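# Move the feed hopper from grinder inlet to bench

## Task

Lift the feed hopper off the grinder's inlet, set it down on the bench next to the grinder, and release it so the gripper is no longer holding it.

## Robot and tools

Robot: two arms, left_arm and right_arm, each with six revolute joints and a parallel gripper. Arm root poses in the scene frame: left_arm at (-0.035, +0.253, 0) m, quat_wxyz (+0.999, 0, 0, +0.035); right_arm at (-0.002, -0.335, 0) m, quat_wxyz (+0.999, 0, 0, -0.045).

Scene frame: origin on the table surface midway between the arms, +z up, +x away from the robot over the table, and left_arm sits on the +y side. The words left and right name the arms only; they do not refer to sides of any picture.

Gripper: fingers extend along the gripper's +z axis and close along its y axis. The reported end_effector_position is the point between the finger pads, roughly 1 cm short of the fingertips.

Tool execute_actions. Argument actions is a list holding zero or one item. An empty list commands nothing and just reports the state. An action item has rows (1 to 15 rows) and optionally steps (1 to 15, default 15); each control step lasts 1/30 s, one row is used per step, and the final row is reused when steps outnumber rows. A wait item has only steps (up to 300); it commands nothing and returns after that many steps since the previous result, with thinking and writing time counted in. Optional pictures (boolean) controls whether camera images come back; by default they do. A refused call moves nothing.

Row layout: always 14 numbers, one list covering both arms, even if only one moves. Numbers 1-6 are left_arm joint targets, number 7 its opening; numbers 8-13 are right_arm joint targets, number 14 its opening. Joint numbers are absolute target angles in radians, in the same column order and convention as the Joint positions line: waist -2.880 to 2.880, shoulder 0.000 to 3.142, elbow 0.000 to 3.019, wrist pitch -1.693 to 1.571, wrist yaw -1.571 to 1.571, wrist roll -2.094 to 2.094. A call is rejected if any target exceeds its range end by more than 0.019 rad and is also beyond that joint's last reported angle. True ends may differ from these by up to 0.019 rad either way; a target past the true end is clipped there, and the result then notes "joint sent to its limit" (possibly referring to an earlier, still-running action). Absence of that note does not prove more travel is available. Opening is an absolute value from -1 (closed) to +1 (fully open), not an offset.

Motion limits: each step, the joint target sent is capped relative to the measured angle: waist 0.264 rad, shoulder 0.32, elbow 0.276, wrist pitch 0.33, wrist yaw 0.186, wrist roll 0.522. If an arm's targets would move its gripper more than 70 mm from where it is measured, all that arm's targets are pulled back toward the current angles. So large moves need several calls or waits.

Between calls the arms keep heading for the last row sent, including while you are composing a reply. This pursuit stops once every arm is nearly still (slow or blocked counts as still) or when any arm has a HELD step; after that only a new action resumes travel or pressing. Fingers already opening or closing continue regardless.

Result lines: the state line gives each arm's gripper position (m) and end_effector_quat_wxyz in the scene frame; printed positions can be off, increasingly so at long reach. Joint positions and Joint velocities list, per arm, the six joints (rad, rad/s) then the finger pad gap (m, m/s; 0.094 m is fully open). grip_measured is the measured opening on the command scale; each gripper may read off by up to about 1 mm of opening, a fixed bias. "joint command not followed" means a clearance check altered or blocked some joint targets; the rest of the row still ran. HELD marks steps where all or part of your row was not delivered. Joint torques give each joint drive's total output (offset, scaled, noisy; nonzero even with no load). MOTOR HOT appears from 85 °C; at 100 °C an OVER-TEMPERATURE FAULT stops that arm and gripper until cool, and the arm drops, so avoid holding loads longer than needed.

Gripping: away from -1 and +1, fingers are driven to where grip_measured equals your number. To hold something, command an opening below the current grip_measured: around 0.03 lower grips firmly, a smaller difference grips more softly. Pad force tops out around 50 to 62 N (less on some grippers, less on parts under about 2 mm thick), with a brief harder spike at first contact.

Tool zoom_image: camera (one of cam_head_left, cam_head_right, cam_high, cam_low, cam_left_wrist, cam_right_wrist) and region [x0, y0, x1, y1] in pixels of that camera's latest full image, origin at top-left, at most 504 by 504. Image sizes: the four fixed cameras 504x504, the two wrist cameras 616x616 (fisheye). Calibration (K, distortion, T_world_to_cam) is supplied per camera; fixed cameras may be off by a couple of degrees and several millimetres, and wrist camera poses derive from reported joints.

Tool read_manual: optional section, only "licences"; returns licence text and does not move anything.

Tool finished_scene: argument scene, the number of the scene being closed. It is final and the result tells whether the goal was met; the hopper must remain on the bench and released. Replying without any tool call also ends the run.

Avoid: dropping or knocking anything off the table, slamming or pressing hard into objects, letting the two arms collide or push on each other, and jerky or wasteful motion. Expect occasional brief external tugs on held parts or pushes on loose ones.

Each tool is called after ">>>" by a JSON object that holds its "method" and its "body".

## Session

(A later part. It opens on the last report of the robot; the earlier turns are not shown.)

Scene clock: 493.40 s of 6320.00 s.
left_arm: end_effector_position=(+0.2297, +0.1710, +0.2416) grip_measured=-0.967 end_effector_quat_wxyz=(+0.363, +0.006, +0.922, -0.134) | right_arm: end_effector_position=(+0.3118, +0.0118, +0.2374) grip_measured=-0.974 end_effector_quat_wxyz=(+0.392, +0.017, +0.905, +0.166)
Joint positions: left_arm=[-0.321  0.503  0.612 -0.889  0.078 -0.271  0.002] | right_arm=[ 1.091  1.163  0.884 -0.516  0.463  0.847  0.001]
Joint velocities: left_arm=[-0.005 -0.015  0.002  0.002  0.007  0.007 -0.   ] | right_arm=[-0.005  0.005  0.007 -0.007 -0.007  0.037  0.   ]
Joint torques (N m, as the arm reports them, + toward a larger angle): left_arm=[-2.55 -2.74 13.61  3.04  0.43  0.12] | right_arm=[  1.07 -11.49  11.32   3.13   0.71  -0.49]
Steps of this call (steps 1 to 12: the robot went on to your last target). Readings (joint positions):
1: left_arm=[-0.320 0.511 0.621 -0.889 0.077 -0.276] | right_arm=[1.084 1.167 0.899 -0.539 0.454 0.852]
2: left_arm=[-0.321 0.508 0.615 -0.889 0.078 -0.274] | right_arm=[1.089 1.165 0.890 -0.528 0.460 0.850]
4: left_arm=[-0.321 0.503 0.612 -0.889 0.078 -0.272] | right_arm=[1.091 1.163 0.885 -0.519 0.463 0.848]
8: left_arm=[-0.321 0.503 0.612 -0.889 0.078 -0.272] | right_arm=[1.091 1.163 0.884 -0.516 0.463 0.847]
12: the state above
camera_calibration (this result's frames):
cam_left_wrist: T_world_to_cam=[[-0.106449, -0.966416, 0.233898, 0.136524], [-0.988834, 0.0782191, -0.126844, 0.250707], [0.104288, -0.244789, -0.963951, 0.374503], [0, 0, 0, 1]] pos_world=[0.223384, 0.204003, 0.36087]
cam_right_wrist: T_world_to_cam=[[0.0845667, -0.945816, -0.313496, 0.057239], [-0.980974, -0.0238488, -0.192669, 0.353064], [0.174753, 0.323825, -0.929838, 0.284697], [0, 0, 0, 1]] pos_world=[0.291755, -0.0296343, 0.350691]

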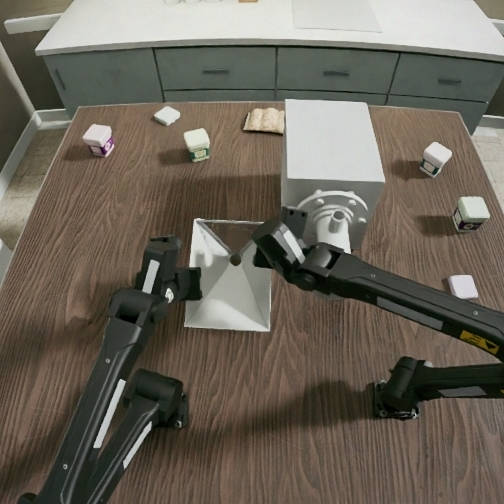

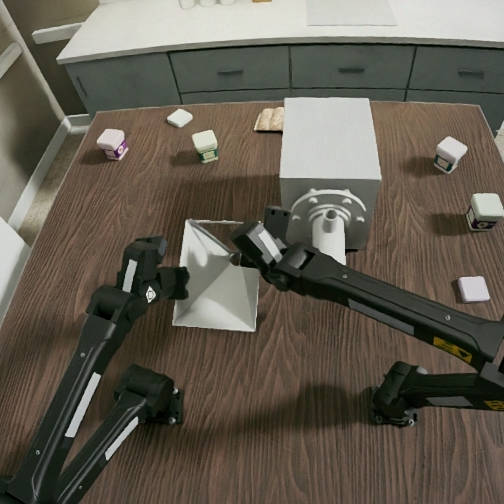

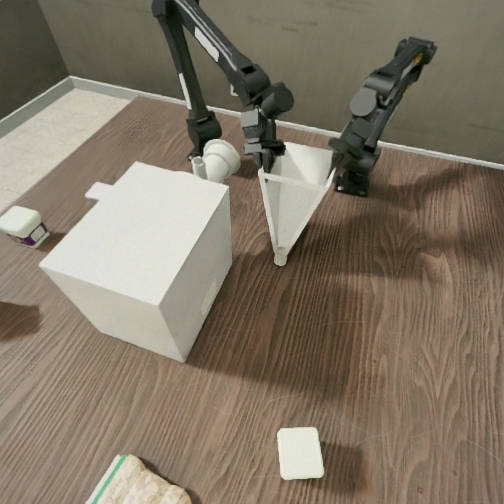

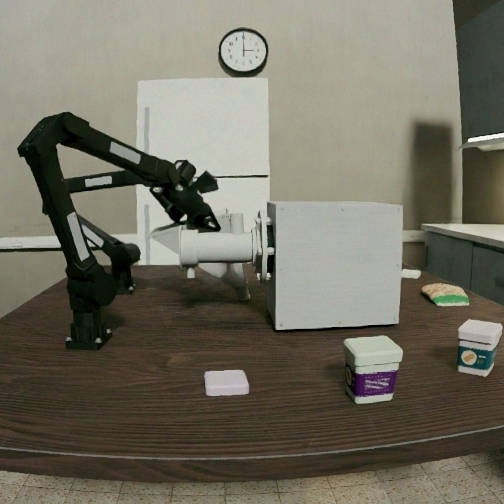

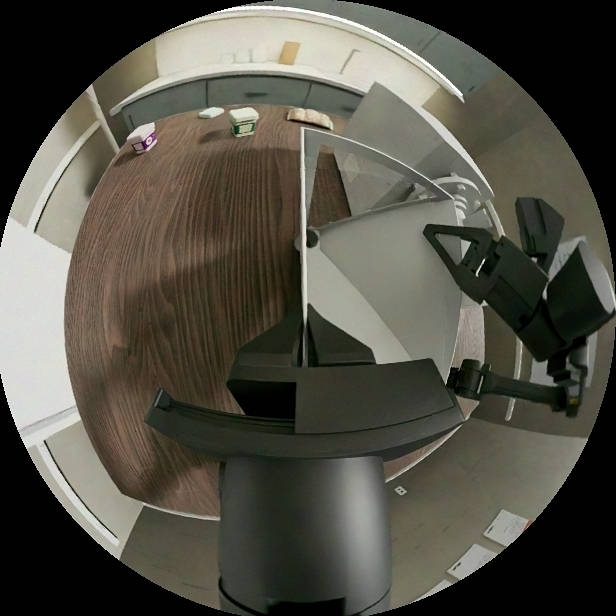

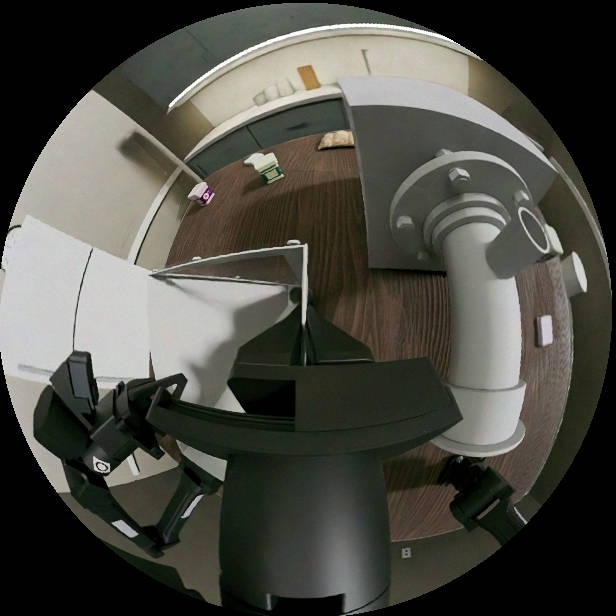

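>>> {"method": "execute_actions", "body": {"actions": [{"rows":[[-0.333,0.482,0.632,-0.851,0.089,-0.256,-0.977,1.1,1.118,0.894,-0.455,0.493,0.803,-1],[-0.334,0.479,0.624,-0.847,0.09,-0.253,-0.977,1.108,1.115,0.881,-0.435,0.508,0.797,-1],[-0.335,0.476,0.616,-0.844,0.091,-0.249,-0.977,1.115,1.112,0.867,-0.414,0.522,0.791,-1],[-0.336,0.472,0.608,-0.84,0.092,-0.245,-0.977,1.123,1.11,0.854,-0.392,0.537,0.785,-1],[-0.337,0.468,0.6,-0.836,0.093,-0.242,-0.977,1.13,1.108,0.841,-0.37,0.552,0.777,-1],[-0.338,0.464,0.592,-0.832,0.094,-0.238,-0.977,1.137,1.107,0.828,-0.347,0.567,0.77,-1],[-0.339,0.46,0.583,-0.828,0.094,-0.234,-0.977,1.145,1.106,0.815,-0.324,0.582,0.762,-1],[-0.34,0.456,0.575,-0.823,0.095,-0.231,-0.977,1.152,1.105,0.801,-0.3,0.596,0.753,-1],[-0.34,0.452,0.566,-0.819,0.095,-0.227,-0.977,1.16,1.105,0.788,-0.275,0.611,0.745,-1],[-0.341,0.448,0.558,-0.814,0.096,-0.223,-0.977,1.167,1.106,0.775,-0.25,0.626,0.736,-1],[-0.342,0.445,0.549,-0.809,0.096,-0.22,-0.977,1.174,1.107,0.762,-0.223,0.641,0.726,-1],[-0.343,0.441,0.54,-0.804,0.096,-0.216,-0.977,1.182,1.108,0.749,-0.197,0.656,0.716,-1],[-0.344,0.438,0.531,-0.799,0.096,-0.212,-0.977,1.189,1.11,0.735,-0.169,0.67,0.706,-1],[-0.345,0.435,0.522,-0.794,0.096,-0.209,-0.977,1.197,1.112,0.722,-0.141,0.685,0.696,-1],[-0.346,0.432,0.513,-0.789,0.096,-0.205,-0.977,1.204,1.115,0.709,-0.112,0.7,0.685,-1]],"steps":15}], "pictures": false}}

>>> {"method": "execute_actions", "body": {"actions": [{"rows":[[-0.347,0.428,0.504,-0.783,0.095,-0.202,-0.977,1.211,1.119,0.695,-0.082,0.714,0.675,-1],[-0.349,0.425,0.494,-0.777,0.094,-0.198,-0.977,1.218,1.124,0.681,-0.051,0.728,0.664,-1],[-0.35,0.421,0.485,-0.771,0.093,-0.195,-0.977,1.225,1.129,0.668,-0.018,0.742,0.653,-1],[-0.351,0.418,0.475,-0.765,0.092,-0.192,-0.977,1.232,1.135,0.654,0.015,0.755,0.641,-1],[-0.353,0.415,0.466,-0.758,0.09,-0.188,-0.977,1.239,1.142,0.641,0.049,0.769,0.628,-1],[-0.354,0.412,0.456,-0.751,0.088,-0.185,-0.977,1.246,1.15,0.627,0.085,0.782,0.615,-1],[-0.356,0.409,0.446,-0.744,0.086,-0.182,-0.977,1.253,1.158,0.614,0.121,0.795,0.602,-1],[-0.357,0.407,0.436,-0.737,0.084,-0.179,-0.977,1.26,1.167,0.601,0.159,0.808,0.588,-1],[-0.359,0.404,0.426,-0.73,0.082,-0.175,-0.977,1.267,1.177,0.588,0.198,0.821,0.573,-1],[-0.361,0.402,0.417,-0.723,0.08,-0.172,-0.977,1.274,1.187,0.575,0.237,0.833,0.558,-1],[-0.363,0.4,0.407,-0.715,0.078,-0.169,-0.977,1.281,1.198,0.562,0.278,0.845,0.543,-1],[-0.364,0.398,0.397,-0.707,0.075,-0.166,-0.977,1.287,1.21,0.549,0.32,0.857,0.527,-1],[-0.366,0.396,0.387,-0.699,0.073,-0.163,-0.977,1.294,1.223,0.537,0.363,0.869,0.51,-1],[-0.368,0.395,0.377,-0.691,0.07,-0.16,-0.977,1.3,1.236,0.524,0.407,0.881,0.493,-1],[-0.37,0.394,0.367,-0.683,0.068,-0.157,-0.977,1.307,1.25,0.512,0.452,0.893,0.475,-1]],"steps":15}], "pictures": false}}

>>> {"method": "execute_actions", "body": {"actions": [{"steps":15}]}}

Scene clock: 511.30 s of 6320.00 s.
left_arm: end_effector_position=(+0.2189, +0.1690, +0.2040) grip_measured=-0.967 end_effector_quat_wxyz=(+0.363, +0.033, +0.922, -0.132) | right_arm: end_effector_position=(+0.2950, +0.0097, +0.2185) grip_measured=-0.974 end_effector_quat_wxyz=(+0.489, +0.001, +0.857, +0.164)
Joint positions: left_arm=[-0.332  0.456  0.505 -0.83   0.088 -0.227  0.002] | right_arm=[ 1.186  1.144  0.712 -0.206  0.666  0.754  0.001]
Joint velocities: left_arm=[-0.054 -0.103 -0.247  0.149 -0.007  0.139  0.001] | right_arm=[ 0.2   -0.005 -0.383  0.794  0.432 -0.315 -0.002]
Joint torques (N m, as the arm reports them, + toward a larger angle): left_arm=[-2.54 -2.66 13.14  2.82  0.37  0.06] | right_arm=[ 1.24 -9.34 10.74  2.59  0.87 -0.32]
Steps of this call (steps 1 to 30: the robot went on to your last target; steps 31 to 90: nothing new was sent; then 14.40 s passed at rest; steps 91 to 105: all 15 steps of this action). Readings (joint positions):
91: left_arm=[-0.321 0.503 0.611 -0.887 0.078 -0.271] | right_arm=[1.091 1.163 0.882 -0.512 0.466 0.846]
92: left_arm=[-0.321 0.503 0.609 -0.884 0.078 -0.269] | right_arm=[1.094 1.162 0.877 -0.502 0.474 0.843]
94: left_arm=[-0.321 0.502 0.599 -0.874 0.079 -0.262] | right_arm=[1.104 1.158 0.858 -0.468 0.502 0.833]
98: left_arm=[-0.326 0.488 0.566 -0.861 0.085 -0.250] | right_arm=[1.134 1.148 0.805 -0.383 0.564 0.809]
105: the state above

Scene clock: 511.80 s of 6320.00 s.
left_arm: end_effector_position=(+0.2088, +0.1679, +0.1528) grip_measured=-0.967 end_effector_quat_wxyz=(+0.367, +0.064, +0.920, -0.121) | right_arm: end_effector_position=(+0.2731, +0.0085, +0.1842) grip_measured=-0.974 end_effector_quat_wxyz=(+0.588, -0.016, +0.792, +0.164)
Joint positions: left_arm=[-0.357  0.413  0.362 -0.729  0.072 -0.178  0.002] | right_arm=[1.288 1.24  0.515 0.321 0.864 0.566 0.001]
Joint velocities: left_arm=[-0.083 -0.063 -0.261  0.266 -0.125  0.066  0.001] | right_arm=[ 0.19   0.386 -0.335  1.267  0.315 -0.432  0.   ]
Joint torques (N m, as the arm reports them, + toward a larger angle): left_arm=[-2.74 -1.49 12.98  2.78 -0.01  0.08] | right_arm=[ 1.57 -8.24  9.05  2.85  0.81 -0.22]
Steps of this call (steps 1 to 15: all 15 steps of this action). Readings (joint positions):
1: left_arm=[-0.334 0.453 0.496 -0.825 0.088 -0.224] | right_arm=[1.193 1.144 0.698 -0.179 0.680 0.745]
2: left_arm=[-0.336 0.450 0.487 -0.819 0.089 -0.221] | right_arm=[1.200 1.144 0.683 -0.150 0.694 0.736]
4: left_arm=[-0.340 0.444 0.469 -0.806 0.091 -0.214] | right_arm=[1.214 1.146 0.654 -0.091 0.722 0.715]
8: left_arm=[-0.347 0.430 0.431 -0.779 0.087 -0.201] | right_arm=[1.241 1.165 0.601 0.042 0.776 0.668]
15: the state above

Scene clock: 512.30 s of 6320.00 s.
left_arm: end_effector_position=(+0.2068, +0.1681, +0.1444) grip_measured=-0.967 end_effector_quat_wxyz=(+0.365, +0.067, +0.921, -0.119) | right_arm: end_effector_position=(+0.2699, +0.0099, +0.1802) grip_measured=-0.974 end_effector_quat_wxyz=(+0.601, -0.026, +0.783, +0.161)
Joint positions: left_arm=[-0.36   0.41   0.342 -0.718  0.069 -0.174  0.002] | right_arm=[1.301 1.267 0.494 0.408 0.883 0.515 0.001]
Joint velocities: left_arm=[ 0.005  0.015 -0.002 -0.017 -0.022 -0.081 -0.   ] | right_arm=[ 0.005 -0.015 -0.002  0.007 -0.066 -0.007 -0.001]
Joint torques (N m, as the arm reports them, + toward a larger angle): left_arm=[-2.39 -1.84 13.28  3.04 -0.02  0.18] | right_arm=[ 0.69 -8.22  9.08  3.27  0.49 -0.45]
Steps of this call (steps 1 to 15: the robot went on to your last target). Readings (joint positions):
1: left_arm=[-0.359 0.411 0.354 -0.723 0.071 -0.175] | right_arm=[1.294 1.252 0.505 0.357 0.873 0.553]
2: left_arm=[-0.360 0.411 0.347 -0.720 0.070 -0.174] | right_arm=[1.298 1.260 0.499 0.380 0.879 0.542]
4: left_arm=[-0.360 0.410 0.342 -0.720 0.070 -0.174] | right_arm=[1.301 1.266 0.494 0.401 0.882 0.525]
8: left_arm=[-0.360 0.410 0.342 -0.718 0.069 -0.174] | right_arm=[1.301 1.267 0.494 0.407 0.883 0.516]
15: the state above
camera_calibration (this result's frames):
cam_left_wrist: T_world_to_cam=[[-0.208602, -0.964692, 0.160796, 0.185419], [-0.972477, 0.187151, -0.138792, 0.196017], [0.103798, -0.185323, -0.97718, 0.274518], [0, 0, 0, 1]] pos_world=[0.200807, 0.193062, 0.265645]
cam_right_wrist: T_world_to_cam=[[0.221851, -0.948238, -0.227217, -0.0115051], [-0.772587, -0.0287747, -0.634256, 0.324253], [0.594888, 0.316256, -0.73898, 0.091725], [0, 0, 0, 1]] pos_world=[0.1985, -0.0305879, 0.270829]

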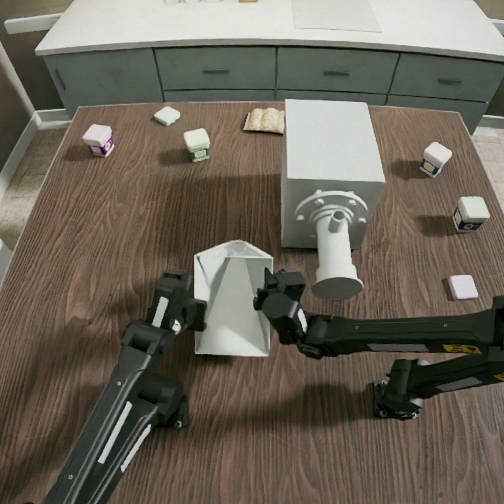

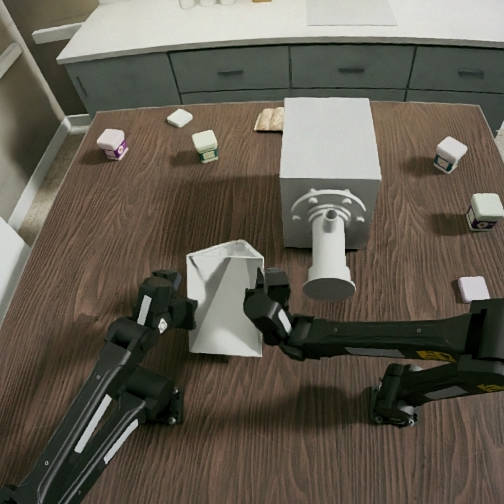

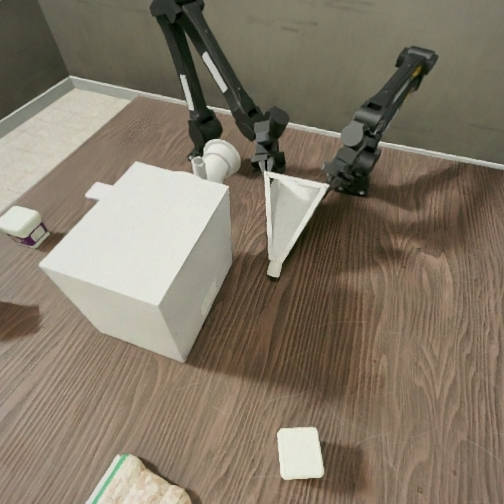

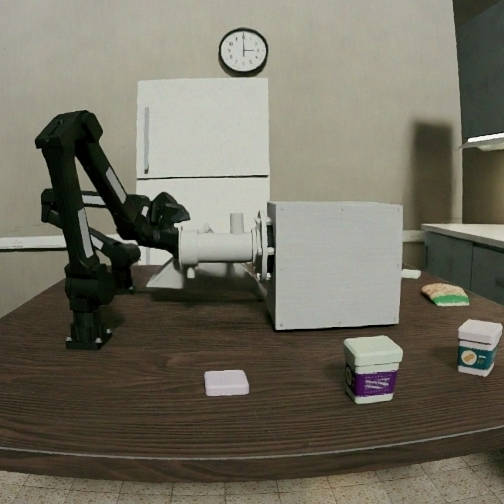

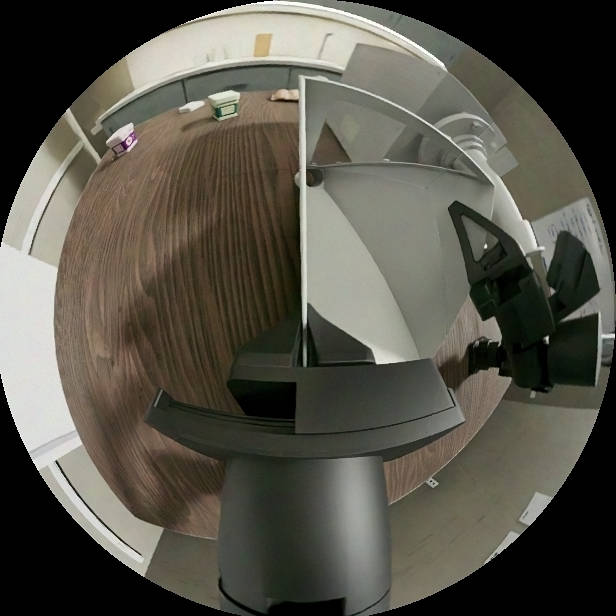

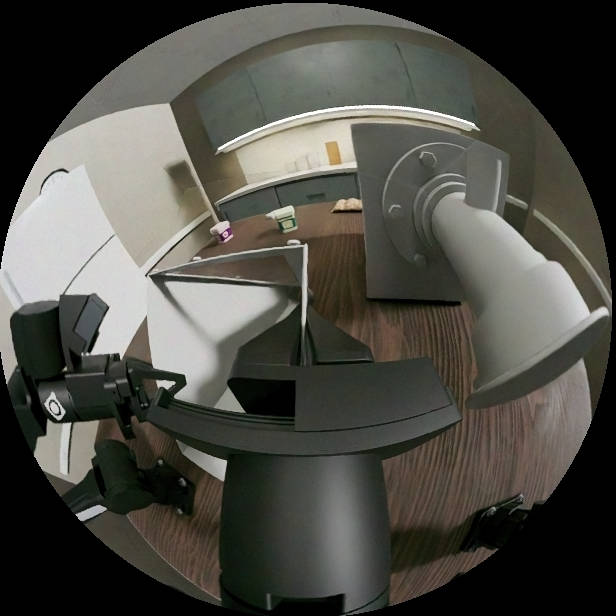

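>>> {"method": "execute_actions", "body": {"actions": [{"rows":[[-0.371,0.394,0.362,-0.679,0.067,-0.156,-0.977,1.31,1.258,0.506,0.475,0.898,0.466,-1],[-0.372,0.394,0.357,-0.675,0.066,-0.154,-0.977,1.312,1.266,0.501,0.499,0.903,0.457,-1],[-0.372,0.394,0.352,-0.67,0.065,-0.153,-0.977,1.315,1.275,0.495,0.522,0.908,0.448,-1],[-0.373,0.394,0.347,-0.666,0.064,-0.151,-0.977,1.317,1.284,0.49,0.547,0.912,0.438,-1],[-0.374,0.395,0.342,-0.661,0.063,-0.15,-0.977,1.32,1.293,0.484,0.571,0.917,0.429,-1],[-0.375,0.395,0.337,-0.657,0.062,-0.148,-0.977,1.323,1.303,0.479,0.596,0.921,0.419,-1],[-0.376,0.396,0.332,-0.652,0.061,-0.147,-0.977,1.325,1.313,0.474,0.621,0.926,0.409,-1],[-0.376,0.396,0.327,-0.647,0.06,-0.145,-0.977,1.328,1.323,0.47,0.646,0.93,0.399,-1],[-0.377,0.397,0.322,-0.642,0.059,-0.144,-0.977,1.33,1.334,0.465,0.672,0.934,0.389,-1],[-0.378,0.398,0.318,-0.638,0.058,-0.142,-0.977,1.333,1.345,0.46,0.698,0.938,0.379,-1],[-0.379,0.399,0.313,-0.633,0.056,-0.141,-0.977,1.335,1.356,0.456,0.724,0.942,0.368,-1],[-0.38,0.4,0.308,-0.628,0.055,-0.139,-0.977,1.338,1.368,0.452,0.751,0.946,0.358,-1],[-0.38,0.401,0.303,-0.622,0.054,-0.138,-0.977,1.34,1.38,0.448,0.778,0.95,0.347,-1],[-0.381,0.403,0.298,-0.617,0.053,-0.136,-0.977,1.343,1.392,0.444,0.805,0.954,0.336,-1],[-0.382,0.404,0.293,-0.612,0.052,-0.135,-0.977,1.345,1.405,0.44,0.833,0.957,0.325,-1]],"steps":15}], "pictures": false}}

>>> {"method": "execute_actions", "body": {"actions": [{"rows":[[-0.383,0.405,0.288,-0.606,0.051,-0.134,-0.977,1.347,1.418,0.436,0.861,0.961,0.314,-1],[-0.384,0.406,0.283,-0.601,0.049,-0.133,-0.977,1.35,1.431,0.433,0.889,0.965,0.302,-1],[-0.386,0.407,0.278,-0.595,0.048,-0.132,-0.977,1.352,1.444,0.43,0.917,0.969,0.291,-1],[-0.387,0.408,0.274,-0.589,0.046,-0.13,-0.977,1.354,1.458,0.427,0.946,0.972,0.279,-1],[-0.388,0.409,0.269,-0.583,0.045,-0.129,-0.977,1.357,1.472,0.424,0.975,0.976,0.268,-1],[-0.389,0.411,0.264,-0.577,0.043,-0.128,-0.977,1.359,1.487,0.421,1.004,0.979,0.256,-1],[-0.39,0.412,0.259,-0.571,0.042,-0.127,-0.977,1.361,1.501,0.418,1.034,0.982,0.244,-1],[-0.392,0.414,0.254,-0.564,0.04,-0.126,-0.977,1.364,1.517,0.416,1.063,0.986,0.231,-1],[-0.393,0.416,0.249,-0.558,0.039,-0.125,-0.977,1.366,1.532,0.413,1.094,0.989,0.219,-1],[-0.394,0.417,0.244,-0.552,0.037,-0.124,-0.977,1.368,1.548,0.411,1.124,0.992,0.207,-1],[-0.395,0.419,0.239,-0.545,0.036,-0.123,-0.977,1.371,1.564,0.409,1.155,0.994,0.194,-1],[-0.396,0.421,0.235,-0.539,0.034,-0.121,-0.977,1.373,1.58,0.407,1.186,0.997,0.181,-1],[-0.398,0.423,0.23,-0.532,0.033,-0.12,-0.977,1.375,1.597,0.405,1.218,1.0,0.168,-1],[-0.399,0.426,0.225,-0.526,0.031,-0.119,-0.977,1.378,1.614,0.403,1.25,1.002,0.155,-1],[-0.4,0.428,0.22,-0.519,0.03,-0.118,-0.977,1.38,1.632,0.402,1.282,1.005,0.142,-1]],"steps":15}], "pictures": false}}

>>> {"method": "execute_actions", "body": {"actions": [{"steps":15}]}}

Scene clock: 538.27 s of 6320.00 s.
left_arm: end_effector_position=(+0.2051, +0.1688, +0.1212) grip_measured=-0.967 end_effector_quat_wxyz=(+0.368, +0.076, +0.920, -0.112) | right_arm: end_effector_position=(+0.2626, +0.0102, +0.1613) grip_measured=-0.974 end_effector_quat_wxyz=(+0.637, -0.031, +0.753, +0.162)
Joint positions: left_arm=[-0.369  0.41   0.28  -0.653  0.055 -0.158  0.002] | right_arm=[1.333 1.396 0.432 0.733 0.94  0.395 0.001]
Joint velocities: left_arm=[-0.034 -0.005 -0.144  0.173 -0.051  0.022 -0.   ] | right_arm=[ 0.054  0.347 -0.11   0.784  0.095 -0.3   -0.   ]
Joint torques (N m, as the arm reports them, + toward a larger angle): left_arm=[-2.13 -1.02 12.77  2.86 -0.05  0.17] | right_arm=[ 1.38 -8.54  7.33  3.13  0.53 -0.25]
Steps of this call (steps 1 to 15: the robot went on to your last target; steps 16 to 90: nothing new was sent; then 22.47 s passed at rest; steps 91 to 105: all 15 steps of this action). Readings (joint positions):
91: left_arm=[-0.360 0.410 0.342 -0.717 0.069 -0.174] | right_arm=[1.301 1.267 0.493 0.412 0.884 0.513]
92: left_arm=[-0.360 0.410 0.341 -0.714 0.069 -0.174] | right_arm=[1.301 1.269 0.491 0.423 0.886 0.509]
94: left_arm=[-0.361 0.410 0.337 -0.703 0.068 -0.172] | right_arm=[1.303 1.279 0.483 0.460 0.893 0.496]
98: left_arm=[-0.364 0.410 0.318 -0.684 0.063 -0.165] | right_arm=[1.313 1.315 0.463 0.552 0.911 0.463]
105: the state above

Scene clock: 538.77 s of 6320.00 s.
left_arm: end_effector_position=(+0.2046, +0.1698, +0.0961) grip_measured=-0.966 end_effector_quat_wxyz=(+0.375, +0.087, +0.917, -0.100) | right_arm: end_effector_position=(+0.2539, +0.0108, +0.1426) grip_measured=-0.974 end_effector_quat_wxyz=(+0.681, -0.035, +0.714, +0.161)
Joint positions: left_arm=[-0.383  0.424  0.212 -0.562  0.03  -0.137  0.002] | right_arm=[1.367 1.605 0.394 1.173 0.996 0.215 0.001]
Joint velocities: left_arm=[-0.015 -0.005 -0.017  0.188  0.007  0.051 -0.001] | right_arm=[ 0.073  0.269 -0.056  0.93   0.198 -0.476 -0.001]
Joint torques (N m, as the arm reports them, + toward a larger angle): left_arm=[-2.84 -0.07 11.71  2.91  0.04  0.11] | right_arm=[ 2.3  -7.94  5.31  2.86 -0.05 -0.02]
Steps of this call (steps 1 to 15: all 15 steps of this action). Readings (joint positions):
1: left_arm=[-0.370 0.410 0.276 -0.647 0.053 -0.156] | right_arm=[1.335 1.408 0.428 0.760 0.943 0.385]
2: left_arm=[-0.370 0.410 0.271 -0.642 0.052 -0.155] | right_arm=[1.337 1.420 0.425 0.787 0.947 0.375]
4: left_arm=[-0.372 0.410 0.261 -0.630 0.048 -0.152] | right_arm=[1.342 1.446 0.418 0.843 0.955 0.353]
8: left_arm=[-0.376 0.414 0.241 -0.607 0.041 -0.147] | right_arm=[1.351 1.502 0.407 0.957 0.970 0.307]
15: the state above

Scene clock: 539.27 s of 6320.00 s.
left_arm: end_effector_position=(+0.2069, +0.1682, +0.0988) grip_measured=-0.966 end_effector_quat_wxyz=(+0.383, +0.094, +0.914, -0.100) | right_arm: end_effector_position=(+0.2526, +0.0084, +0.1464) grip_measured=-0.974 end_effector_quat_wxyz=(+0.691, -0.033, +0.705, +0.157)
Joint positions: left_arm=[-0.386  0.424  0.212 -0.545  0.031 -0.124  0.002] | right_arm=[1.372 1.621 0.39  1.238 1.013 0.17  0.001]
Joint velocities: left_arm=[-0.015  0.015  0.002 -0.007 -0.007  0.037  0.001] | right_arm=[-0.005 -0.024  0.002  0.007 -0.037 -0.051  0.   ]
Joint torques (N m, as the arm reports them, + toward a larger angle): left_arm=[-2.8  -0.26 11.63  2.71  0.    0.07] | right_arm=[ 1.7  -7.35  5.29  3.02 -0.35 -0.29]
Steps of this call (steps 1 to 15: the robot went on to your last target). Readings (joint positions):
1: left_arm=[-0.383 0.424 0.212 -0.557 0.031 -0.134] | right_arm=[1.370 1.612 0.393 1.199 1.004 0.200]
2: left_arm=[-0.384 0.424 0.212 -0.554 0.031 -0.130] | right_arm=[1.371 1.615 0.391 1.214 1.009 0.191]
4: left_arm=[-0.386 0.424 0.212 -0.547 0.031 -0.126] | right_arm=[1.372 1.618 0.390 1.229 1.012 0.178]
8: left_arm=[-0.386 0.424 0.212 -0.546 0.031 -0.124] | right_arm=[1.372 1.620 0.390 1.237 1.013 0.171]
15: the state above
camera_calibration (this result's frames):
cam_left_wrist: T_world_to_cam=[[-0.245738, -0.964033, 0.101257, 0.206369], [-0.958464, 0.226051, -0.173916, 0.183762], [0.144771, -0.139789, -0.979541, 0.213992], [0, 0, 0, 1]] pos_world=[0.195862, 0.18732, 0.220677]
cam_right_wrist: T_world_to_cam=[[0.251916, -0.949954, -0.184733, -0.0305642], [-0.601856, -0.00430621, -0.798593, 0.270112], [0.757831, 0.31236, -0.57282, 0.0120217], [0, 0, 0, 1]] pos_world=[0.161158, -0.0316266, 0.21695]

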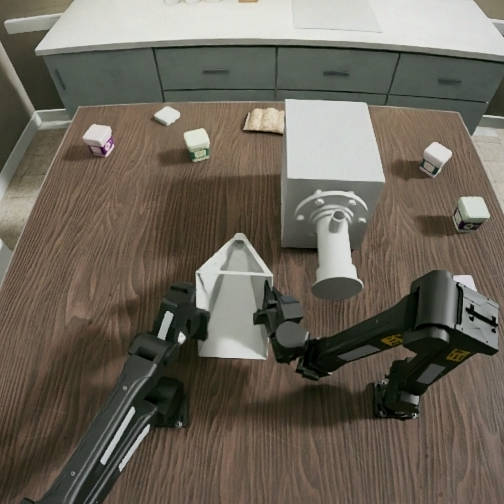

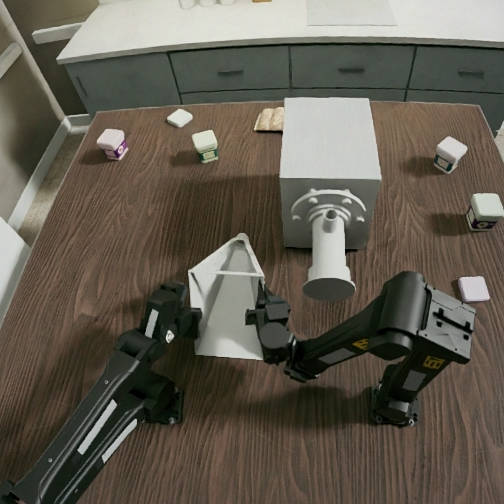

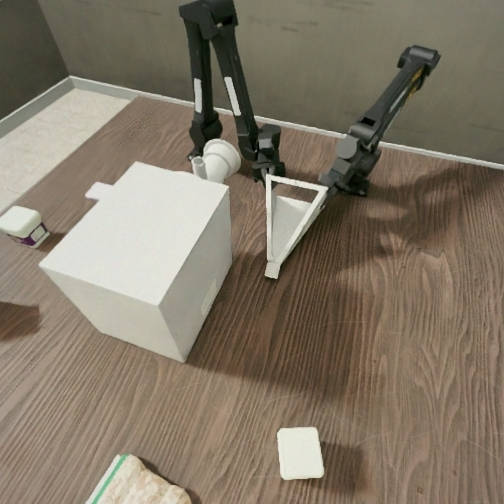

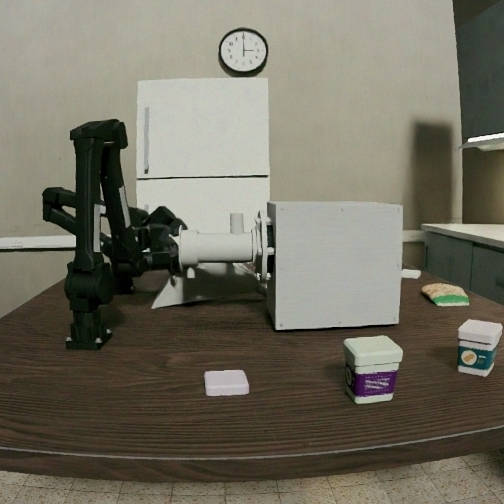

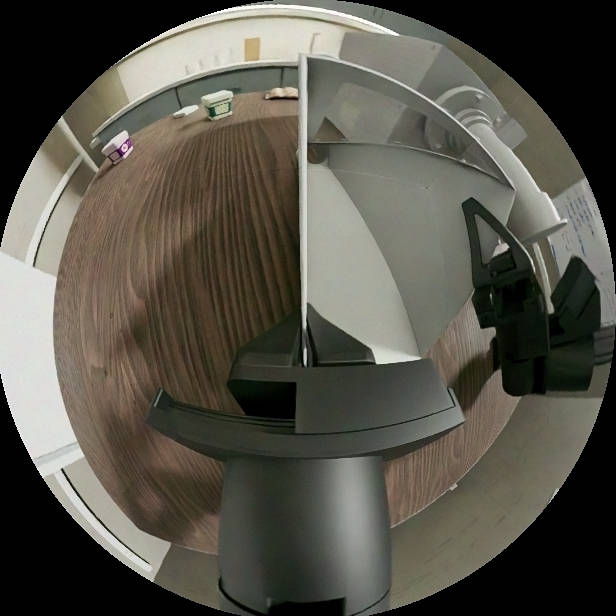

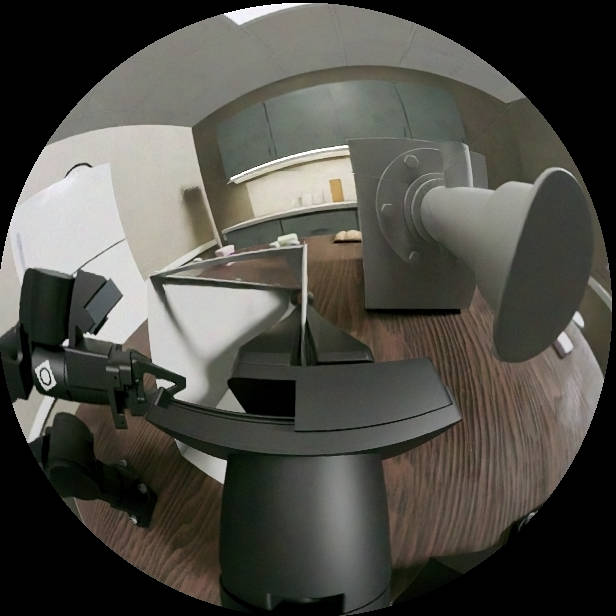

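>>> {"method": "execute_actions", "body": {"actions": [{"rows":[[-0.395,0.427,0.218,-0.53,0.031,-0.122,-0.977,1.376,1.63,0.398,1.265,1.005,0.155,-1],[-0.392,0.426,0.216,-0.54,0.031,-0.125,-0.977,1.374,1.628,0.395,1.248,1.005,0.168,-1],[-0.389,0.425,0.214,-0.548,0.031,-0.128,-0.977,1.372,1.626,0.392,1.232,1.005,0.18,-1],[-0.387,0.424,0.212,-0.555,0.031,-0.13,-0.977,1.371,1.624,0.39,1.217,1.004,0.19,-1],[-0.386,0.424,0.212,-0.56,0.031,-0.13,-0.977,1.37,1.622,0.39,1.204,1.003,0.198,-1],[-0.386,0.424,0.212,-0.562,0.031,-0.13,-0.977,1.37,1.62,0.39,1.194,1.002,0.205,-1],[-0.386,0.424,0.212,-0.562,0.031,-0.13,-0.977,1.37,1.62,0.39,1.188,1.002,0.21,-1],[-0.386,0.424,0.212,-0.562,0.031,-0.13,-0.975,1.37,1.62,0.39,1.185,1.002,0.21,-0.99],[-0.386,0.424,0.212,-0.562,0.031,-0.13,-0.973,1.37,1.62,0.39,1.185,1.002,0.21,-0.984],[-0.386,0.424,0.212,-0.562,0.031,-0.13,-0.971,1.37,1.62,0.39,1.185,1.002,0.21,-0.98],[-0.386,0.424,0.212,-0.562,0.031,-0.13,-0.969,1.37,1.62,0.39,1.185,1.002,0.21,-0.977],[-0.386,0.424,0.212,-0.562,0.031,-0.13,-0.966,1.37,1.62,0.39,1.185,1.002,0.21,-0.974],[-0.386,0.424,0.212,-0.562,0.031,-0.13,-0.96,1.37,1.62,0.39,1.185,1.002,0.21,-0.968],[-0.386,0.424,0.212,-0.562,0.031,-0.13,-0.94,1.37,1.62,0.39,1.185,1.002,0.21,-0.95],[-0.386,0.424,0.212,-0.562,0.031,-0.13,-0.9,1.37,1.62,0.39,1.185,1.002,0.21,-0.9]],"steps":15}], "pictures": false}}

>>> {"method": "execute_actions", "body": {"actions": [{"rows":[[-0.386,0.424,0.212,-0.562,0.031,-0.13,-0.8,1.37,1.62,0.39,1.185,1.002,0.21,-0.8],[-0.386,0.424,0.212,-0.562,0.031,-0.13,-0.65,1.37,1.62,0.39,1.185,1.002,0.21,-0.65],[-0.386,0.424,0.212,-0.562,0.031,-0.13,-0.5,1.37,1.62,0.39,1.185,1.002,0.21,-0.5],[-0.386,0.424,0.212,-0.562,0.031,-0.13,-0.4,1.37,1.62,0.39,1.185,1.002,0.21,-0.4]],"steps":8}]}}

Scene clock: 549.97 s of 6320.00 s.
left_arm: end_effector_position=(+0.2054, +0.1693, +0.0965) grip_measured=-0.918 end_effector_quat_wxyz=(+0.379, +0.091, +0.916, -0.099) | right_arm: end_effector_position=(+0.2533, +0.0093, +0.1428) grip_measured=-0.922 end_effector_quat_wxyz=(+0.684, -0.036, +0.711, +0.157)
Joint positions: left_arm=[-0.386  0.424  0.21  -0.553  0.027 -0.129  0.004] | right_arm=[1.369 1.612 0.391 1.196 1.002 0.197 0.004]
Joint velocities: left_arm=[-0.024 -0.015 -0.007 -0.056 -0.051  0.007  0.034] | right_arm=[-0.024 -0.005 -0.002 -0.076  0.007 -0.007  0.039]
Joint torques (N m, as the arm reports them, + toward a larger angle): left_arm=[-1.52 -0.66 11.09  1.31  0.17  0.04] | right_arm=[-0.6  -6.91  4.28  1.59  0.06  0.19]
Steps of this call (steps 1 to 15: the robot went on to your last target; steps 16 to 90: nothing new was sent; then 7.20 s passed at rest; steps 91 to 105: all 15 steps of this action). Readings (joint positions):
91: left_arm=[-0.386 0.424 0.212 -0.545 0.031 -0.124] | right_arm=[1.372 1.621 0.390 1.238 1.013 0.170]
92: left_arm=[-0.386 0.424 0.212 -0.545 0.031 -0.124] | right_arm=[1.372 1.621 0.390 1.237 1.013 0.170]
94: left_arm=[-0.386 0.424 0.211 -0.546 0.030 -0.124] | right_arm=[1.372 1.621 0.389 1.231 1.013 0.174]
98: left_arm=[-0.386 0.424 0.211 -0.548 0.029 -0.127] | right_arm=[1.369 1.614 0.390 1.206 1.008 0.187]
105: the state above

Scene clock: 550.23 s of 6320.00 s.
left_arm: end_effector_position=(+0.2047, +0.1695, +0.0953) grip_measured=-0.402 end_effector_quat_wxyz=(+0.377, +0.091, +0.916, -0.098) | right_arm: end_effector_position=(+0.2531, +0.0095, +0.1423) grip_measured=-0.403 end_effector_quat_wxyz=(+0.684, -0.037, +0.711, +0.159)
Joint positions: left_arm=[-0.386  0.424  0.209 -0.555  0.028 -0.129  0.028] | right_arm=[1.369 1.612 0.39  1.194 0.999 0.2   0.028]
Joint velocities: left_arm=[-0.015  0.015 -0.007  0.002  0.007  0.037 -0.   ] | right_arm=[-0.015 -0.005 -0.017  0.002 -0.007 -0.022 -0.   ]
Joint torques (N m, as the arm reports them, + toward a larger angle): left_arm=[-1.66 -0.58 11.06  1.12  0.15  0.01] | right_arm=[ 1.54 -8.05  4.57  1.11  0.12 -0.02]
Steps of this call (steps 1 to 8: all 8 steps of this action). Readings (joint positions):
1: left_arm=[-0.386 0.424 0.209 -0.555 0.027 -0.129] | right_arm=[1.369 1.612 0.391 1.195 1.001 0.197]
2: left_arm=[-0.386 0.424 0.209 -0.555 0.027 -0.129] | right_arm=[1.369 1.612 0.391 1.195 0.999 0.197]
4: left_arm=[-0.386 0.424 0.209 -0.555 0.028 -0.129] | right_arm=[1.369 1.612 0.390 1.194 0.999 0.199]
8: the state above
camera_calibration (this result's frames):
cam_left_wrist: T_world_to_cam=[[-0.23899, -0.96567, 0.101806, 0.206243], [-0.961887, 0.22109, -0.160909, 0.181109], [0.132877, -0.136382, -0.981704, 0.213165], [0, 0, 0, 1]] pos_world=[0.195171, 0.188193, 0.217411]
cam_right_wrist: T_world_to_cam=[[0.258127, -0.948283, -0.184744, -0.0319977], [-0.616394, -0.0144023, -0.787306, 0.269295], [0.743928, 0.3171, -0.588234, 0.0146831], [0, 0, 0, 1]] pos_world=[0.163328, -0.0311204, 0.214743]

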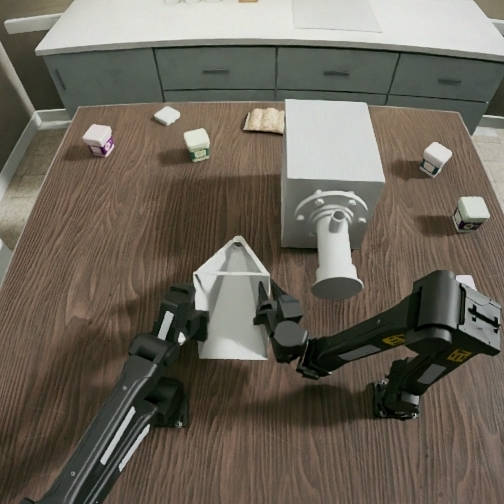

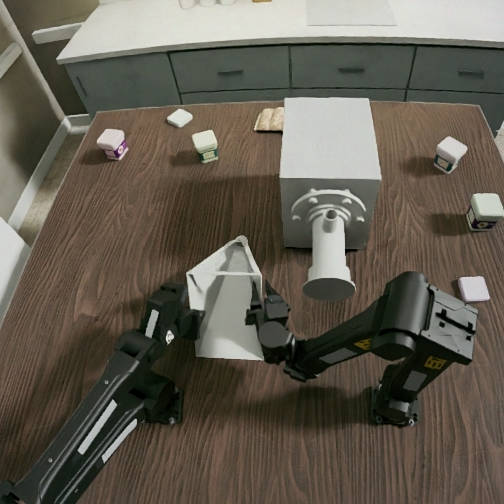

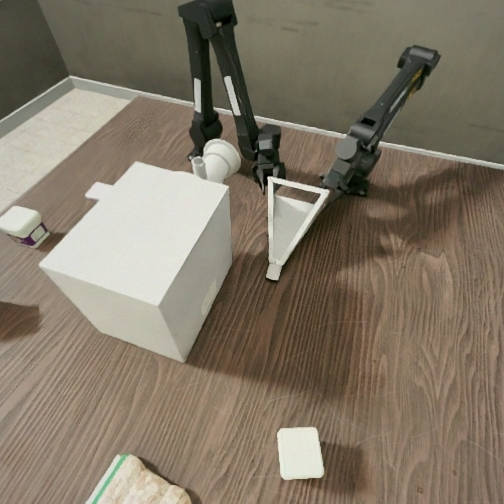

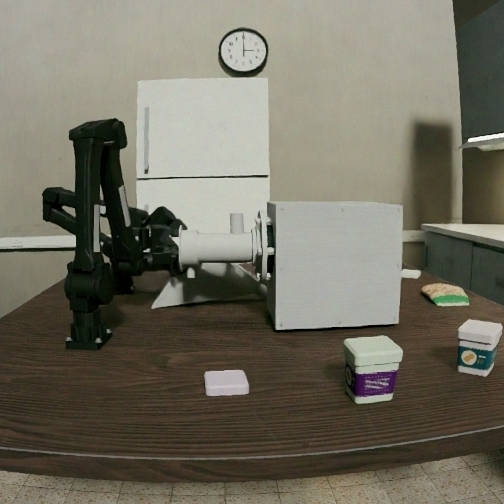

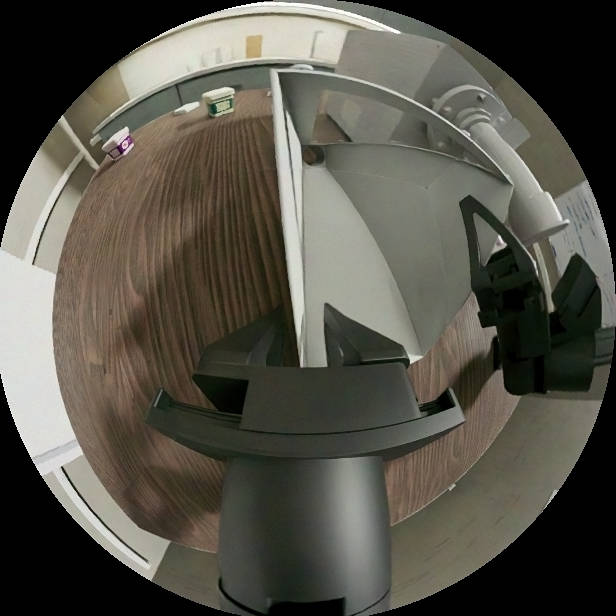

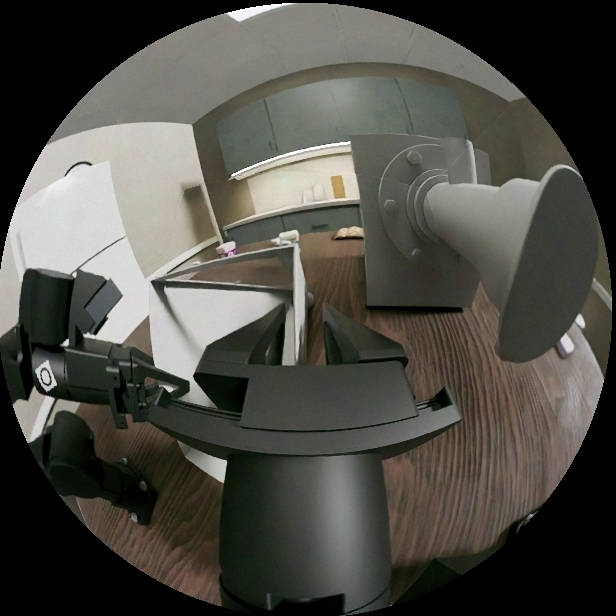

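>>> {"method": "execute_actions", "body": {"actions": [{"rows":[[-0.384,0.424,0.245,-0.565,0.03,-0.13,-0.2,1.385,1.6,0.386,1.18,1.012,0.205,-0.2],[-0.382,0.424,0.27,-0.582,0.03,-0.13,-0.1,1.397,1.59,0.381,1.17,1.024,0.209,-0.1],[-0.38,0.424,0.292,-0.6,0.03,-0.13,0,1.409,1.58,0.376,1.16,1.036,0.213,0],[-0.378,0.424,0.314,-0.618,0.03,-0.13,0,1.421,1.57,0.371,1.15,1.048,0.217,0],[-0.376,0.424,0.336,-0.636,0.03,-0.13,0,1.433,1.56,0.366,1.14,1.06,0.221,0],[-0.374,0.424,0.358,-0.654,0.03,-0.13,0,1.445,1.55,0.361,1.13,1.072,0.225,0],[-0.372,0.425,0.38,-0.672,0.03,-0.13,0,1.457,1.54,0.356,1.12,1.084,0.229,0],[-0.37,0.427,0.402,-0.69,0.03,-0.13,0,1.469,1.53,0.351,1.11,1.096,0.233,0],[-0.368,0.429,0.424,-0.708,0.03,-0.13,0,1.481,1.52,0.346,1.1,1.108,0.237,0],[-0.366,0.431,0.446,-0.726,0.03,-0.13,0,1.493,1.51,0.341,1.09,1.12,0.241,0],[-0.364,0.433,0.466,-0.744,0.03,-0.13,0,1.505,1.5,0.336,1.08,1.132,0.245,0],[-0.362,0.435,0.484,-0.762,0.03,-0.13,0,1.517,1.49,0.332,1.072,1.142,0.249,0],[-0.36,0.437,0.5,-0.778,0.03,-0.13,0,1.527,1.482,0.329,1.064,1.15,0.253,0],[-0.36,0.439,0.512,-0.79,0.03,-0.13,0,1.535,1.476,0.327,1.058,1.155,0.256,0],[-0.36,0.44,0.52,-0.8,0.03,-0.13,0,1.54,1.472,0.326,1.054,1.158,0.258,0]],"steps":15}], "pictures": false}}

>>> {"method": "execute_actions", "body": {"actions": [{"steps":12}]}}

Scene clock: 561.23 s of 6320.00 s.
left_arm: end_effector_position=(+0.2203, +0.1675, +0.1947) grip_measured=-0.002 end_effector_quat_wxyz=(+0.394, +0.086, +0.910, -0.100) | right_arm: end_effector_position=(+0.2050, -0.0043, +0.1518) grip_measured=-0.003 end_effector_quat_wxyz=(+0.679, -0.042, +0.718, +0.151)
Joint positions: left_arm=[-0.375  0.427  0.454 -0.762  0.028 -0.129  0.047] | right_arm=[1.517 1.49  0.333 1.076 1.15  0.235 0.047]
Joint velocities: left_arm=[ 0.034  0.024  0.486 -0.359 -0.051 -0.037  0.001] | right_arm=[ 0.249 -0.23  -0.076 -0.193  0.183  0.037  0.   ]
Joint torques (N m, as the arm reports them, + toward a larger angle): left_arm=[-0.41  0.21 14.56  1.13  0.12  0.01] | right_arm=[ 2.87 -6.15  4.81  1.02  0.15  0.03]
Steps of this call (steps 1 to 15: the robot went on to your last target; steps 16 to 90: nothing new was sent; then 7.50 s passed at rest; steps 91 to 105: all 15 steps of this action). Readings (joint positions):
91: left_arm=[-0.386 0.424 0.209 -0.555 0.028 -0.129] | right_arm=[1.369 1.612 0.390 1.194 1.003 0.200]
92: left_arm=[-0.386 0.424 0.209 -0.559 0.028 -0.129] | right_arm=[1.371 1.611 0.390 1.190 1.011 0.200]
94: left_arm=[-0.386 0.424 0.218 -0.583 0.028 -0.129] | right_arm=[1.382 1.603 0.386 1.176 1.033 0.202]
98: left_arm=[-0.386 0.424 0.285 -0.652 0.028 -0.129] | right_arm=[1.433 1.564 0.365 1.138 1.081 0.211]
105: the state above

Scene clock: 561.63 s of 6320.00 s.
left_arm: end_effector_position=(+0.2197, +0.1680, +0.2017) grip_measured=-0.002 end_effector_quat_wxyz=(+0.389, +0.085, +0.912, -0.098) | right_arm: end_effector_position=(+0.2004, -0.0036, +0.1531) grip_measured=-0.003 end_effector_quat_wxyz=(+0.677, -0.042, +0.718, +0.157)
Joint positions: left_arm=[-0.373  0.433  0.479 -0.791  0.028 -0.129  0.047] | right_arm=[1.531 1.478 0.33  1.063 1.154 0.247 0.047]
Joint velocities: left_arm=[ 0.024 -0.024 -0.017  0.002 -0.007 -0.022  0.   ] | right_arm=[-0.005 -0.015 -0.012 -0.007 -0.037  0.022 -0.001]
Joint torques (N m, as the arm reports them, + toward a larger angle): left_arm=[-0.43 -0.51 14.92  1.17  0.12  0.  ] | right_arm=[ 1.8  -7.    4.77  1.15  0.16  0.07]
Steps of this call (steps 1 to 12: the robot went on to your last target). Readings (joint positions):
1: left_arm=[-0.374 0.428 0.468 -0.771 0.028 -0.129] | right_arm=[1.524 1.484 0.331 1.071 1.152 0.237]
2: left_arm=[-0.373 0.428 0.475 -0.777 0.028 -0.129] | right_arm=[1.528 1.480 0.330 1.068 1.153 0.239]
4: left_arm=[-0.373 0.428 0.479 -0.783 0.028 -0.129] | right_arm=[1.531 1.478 0.330 1.066 1.153 0.243]
8: left_arm=[-0.373 0.432 0.479 -0.790 0.028 -0.129] | right_arm=[1.531 1.478 0.330 1.064 1.154 0.246]
12: the state above
camera_calibration (this result's frames):
cam_left_wrist: T_world_to_cam=[[-0.229615, -0.967755, 0.103575, 0.195539], [-0.960419, 0.20805, -0.185232, 0.21972], [0.15771, -0.142008, -0.977221, 0.309963], [0, 0, 0, 1]] pos_world=[0.207038, 0.187538, 0.323349]
cam_right_wrist: T_world_to_cam=[[0.261383, -0.948705, -0.177868, -0.0305405], [-0.629343, -0.0277866, -0.776631, 0.246046], [0.731851, 0.314938, -0.604324, 0.0692554], [0, 0, 0, 1]] pos_world=[0.112145, -0.0439483, 0.227507]

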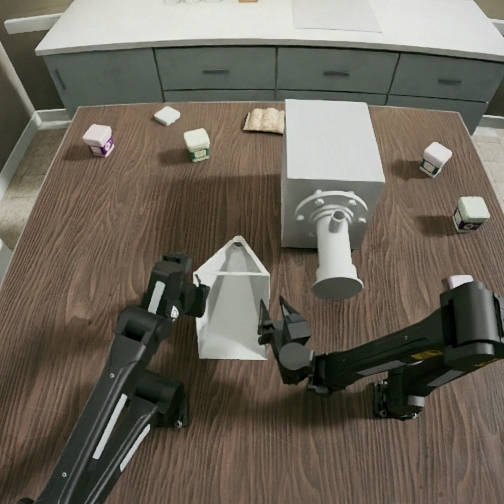

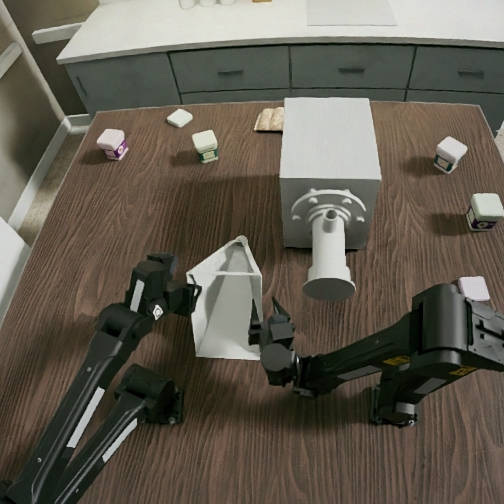

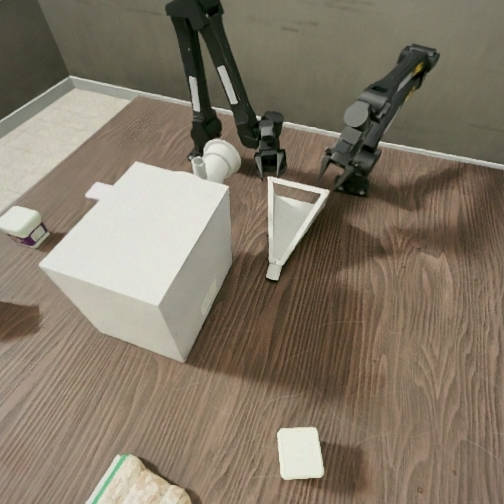

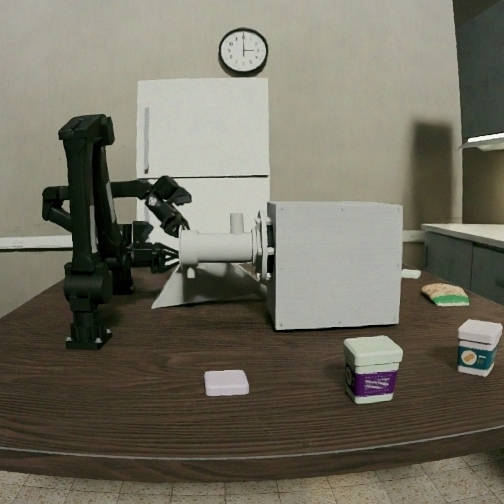

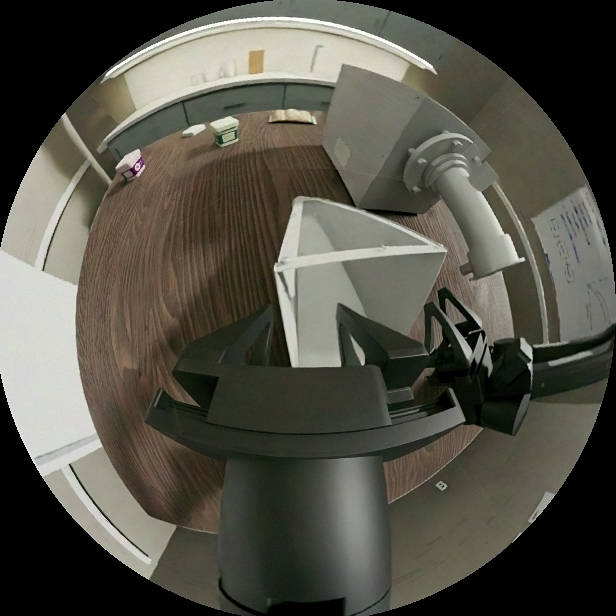

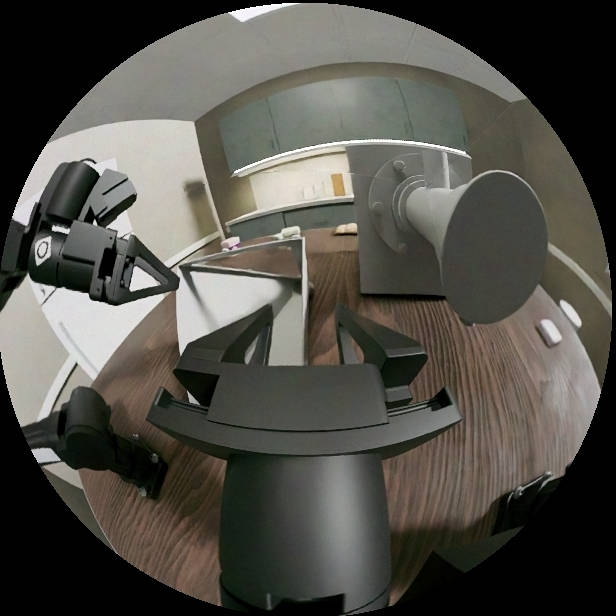

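The hopper is lying on the bench and both grippers are clear of it.

>>> {"method": "finished_scene", "body": {"scene": 2}}

The scene is finished: the task was done.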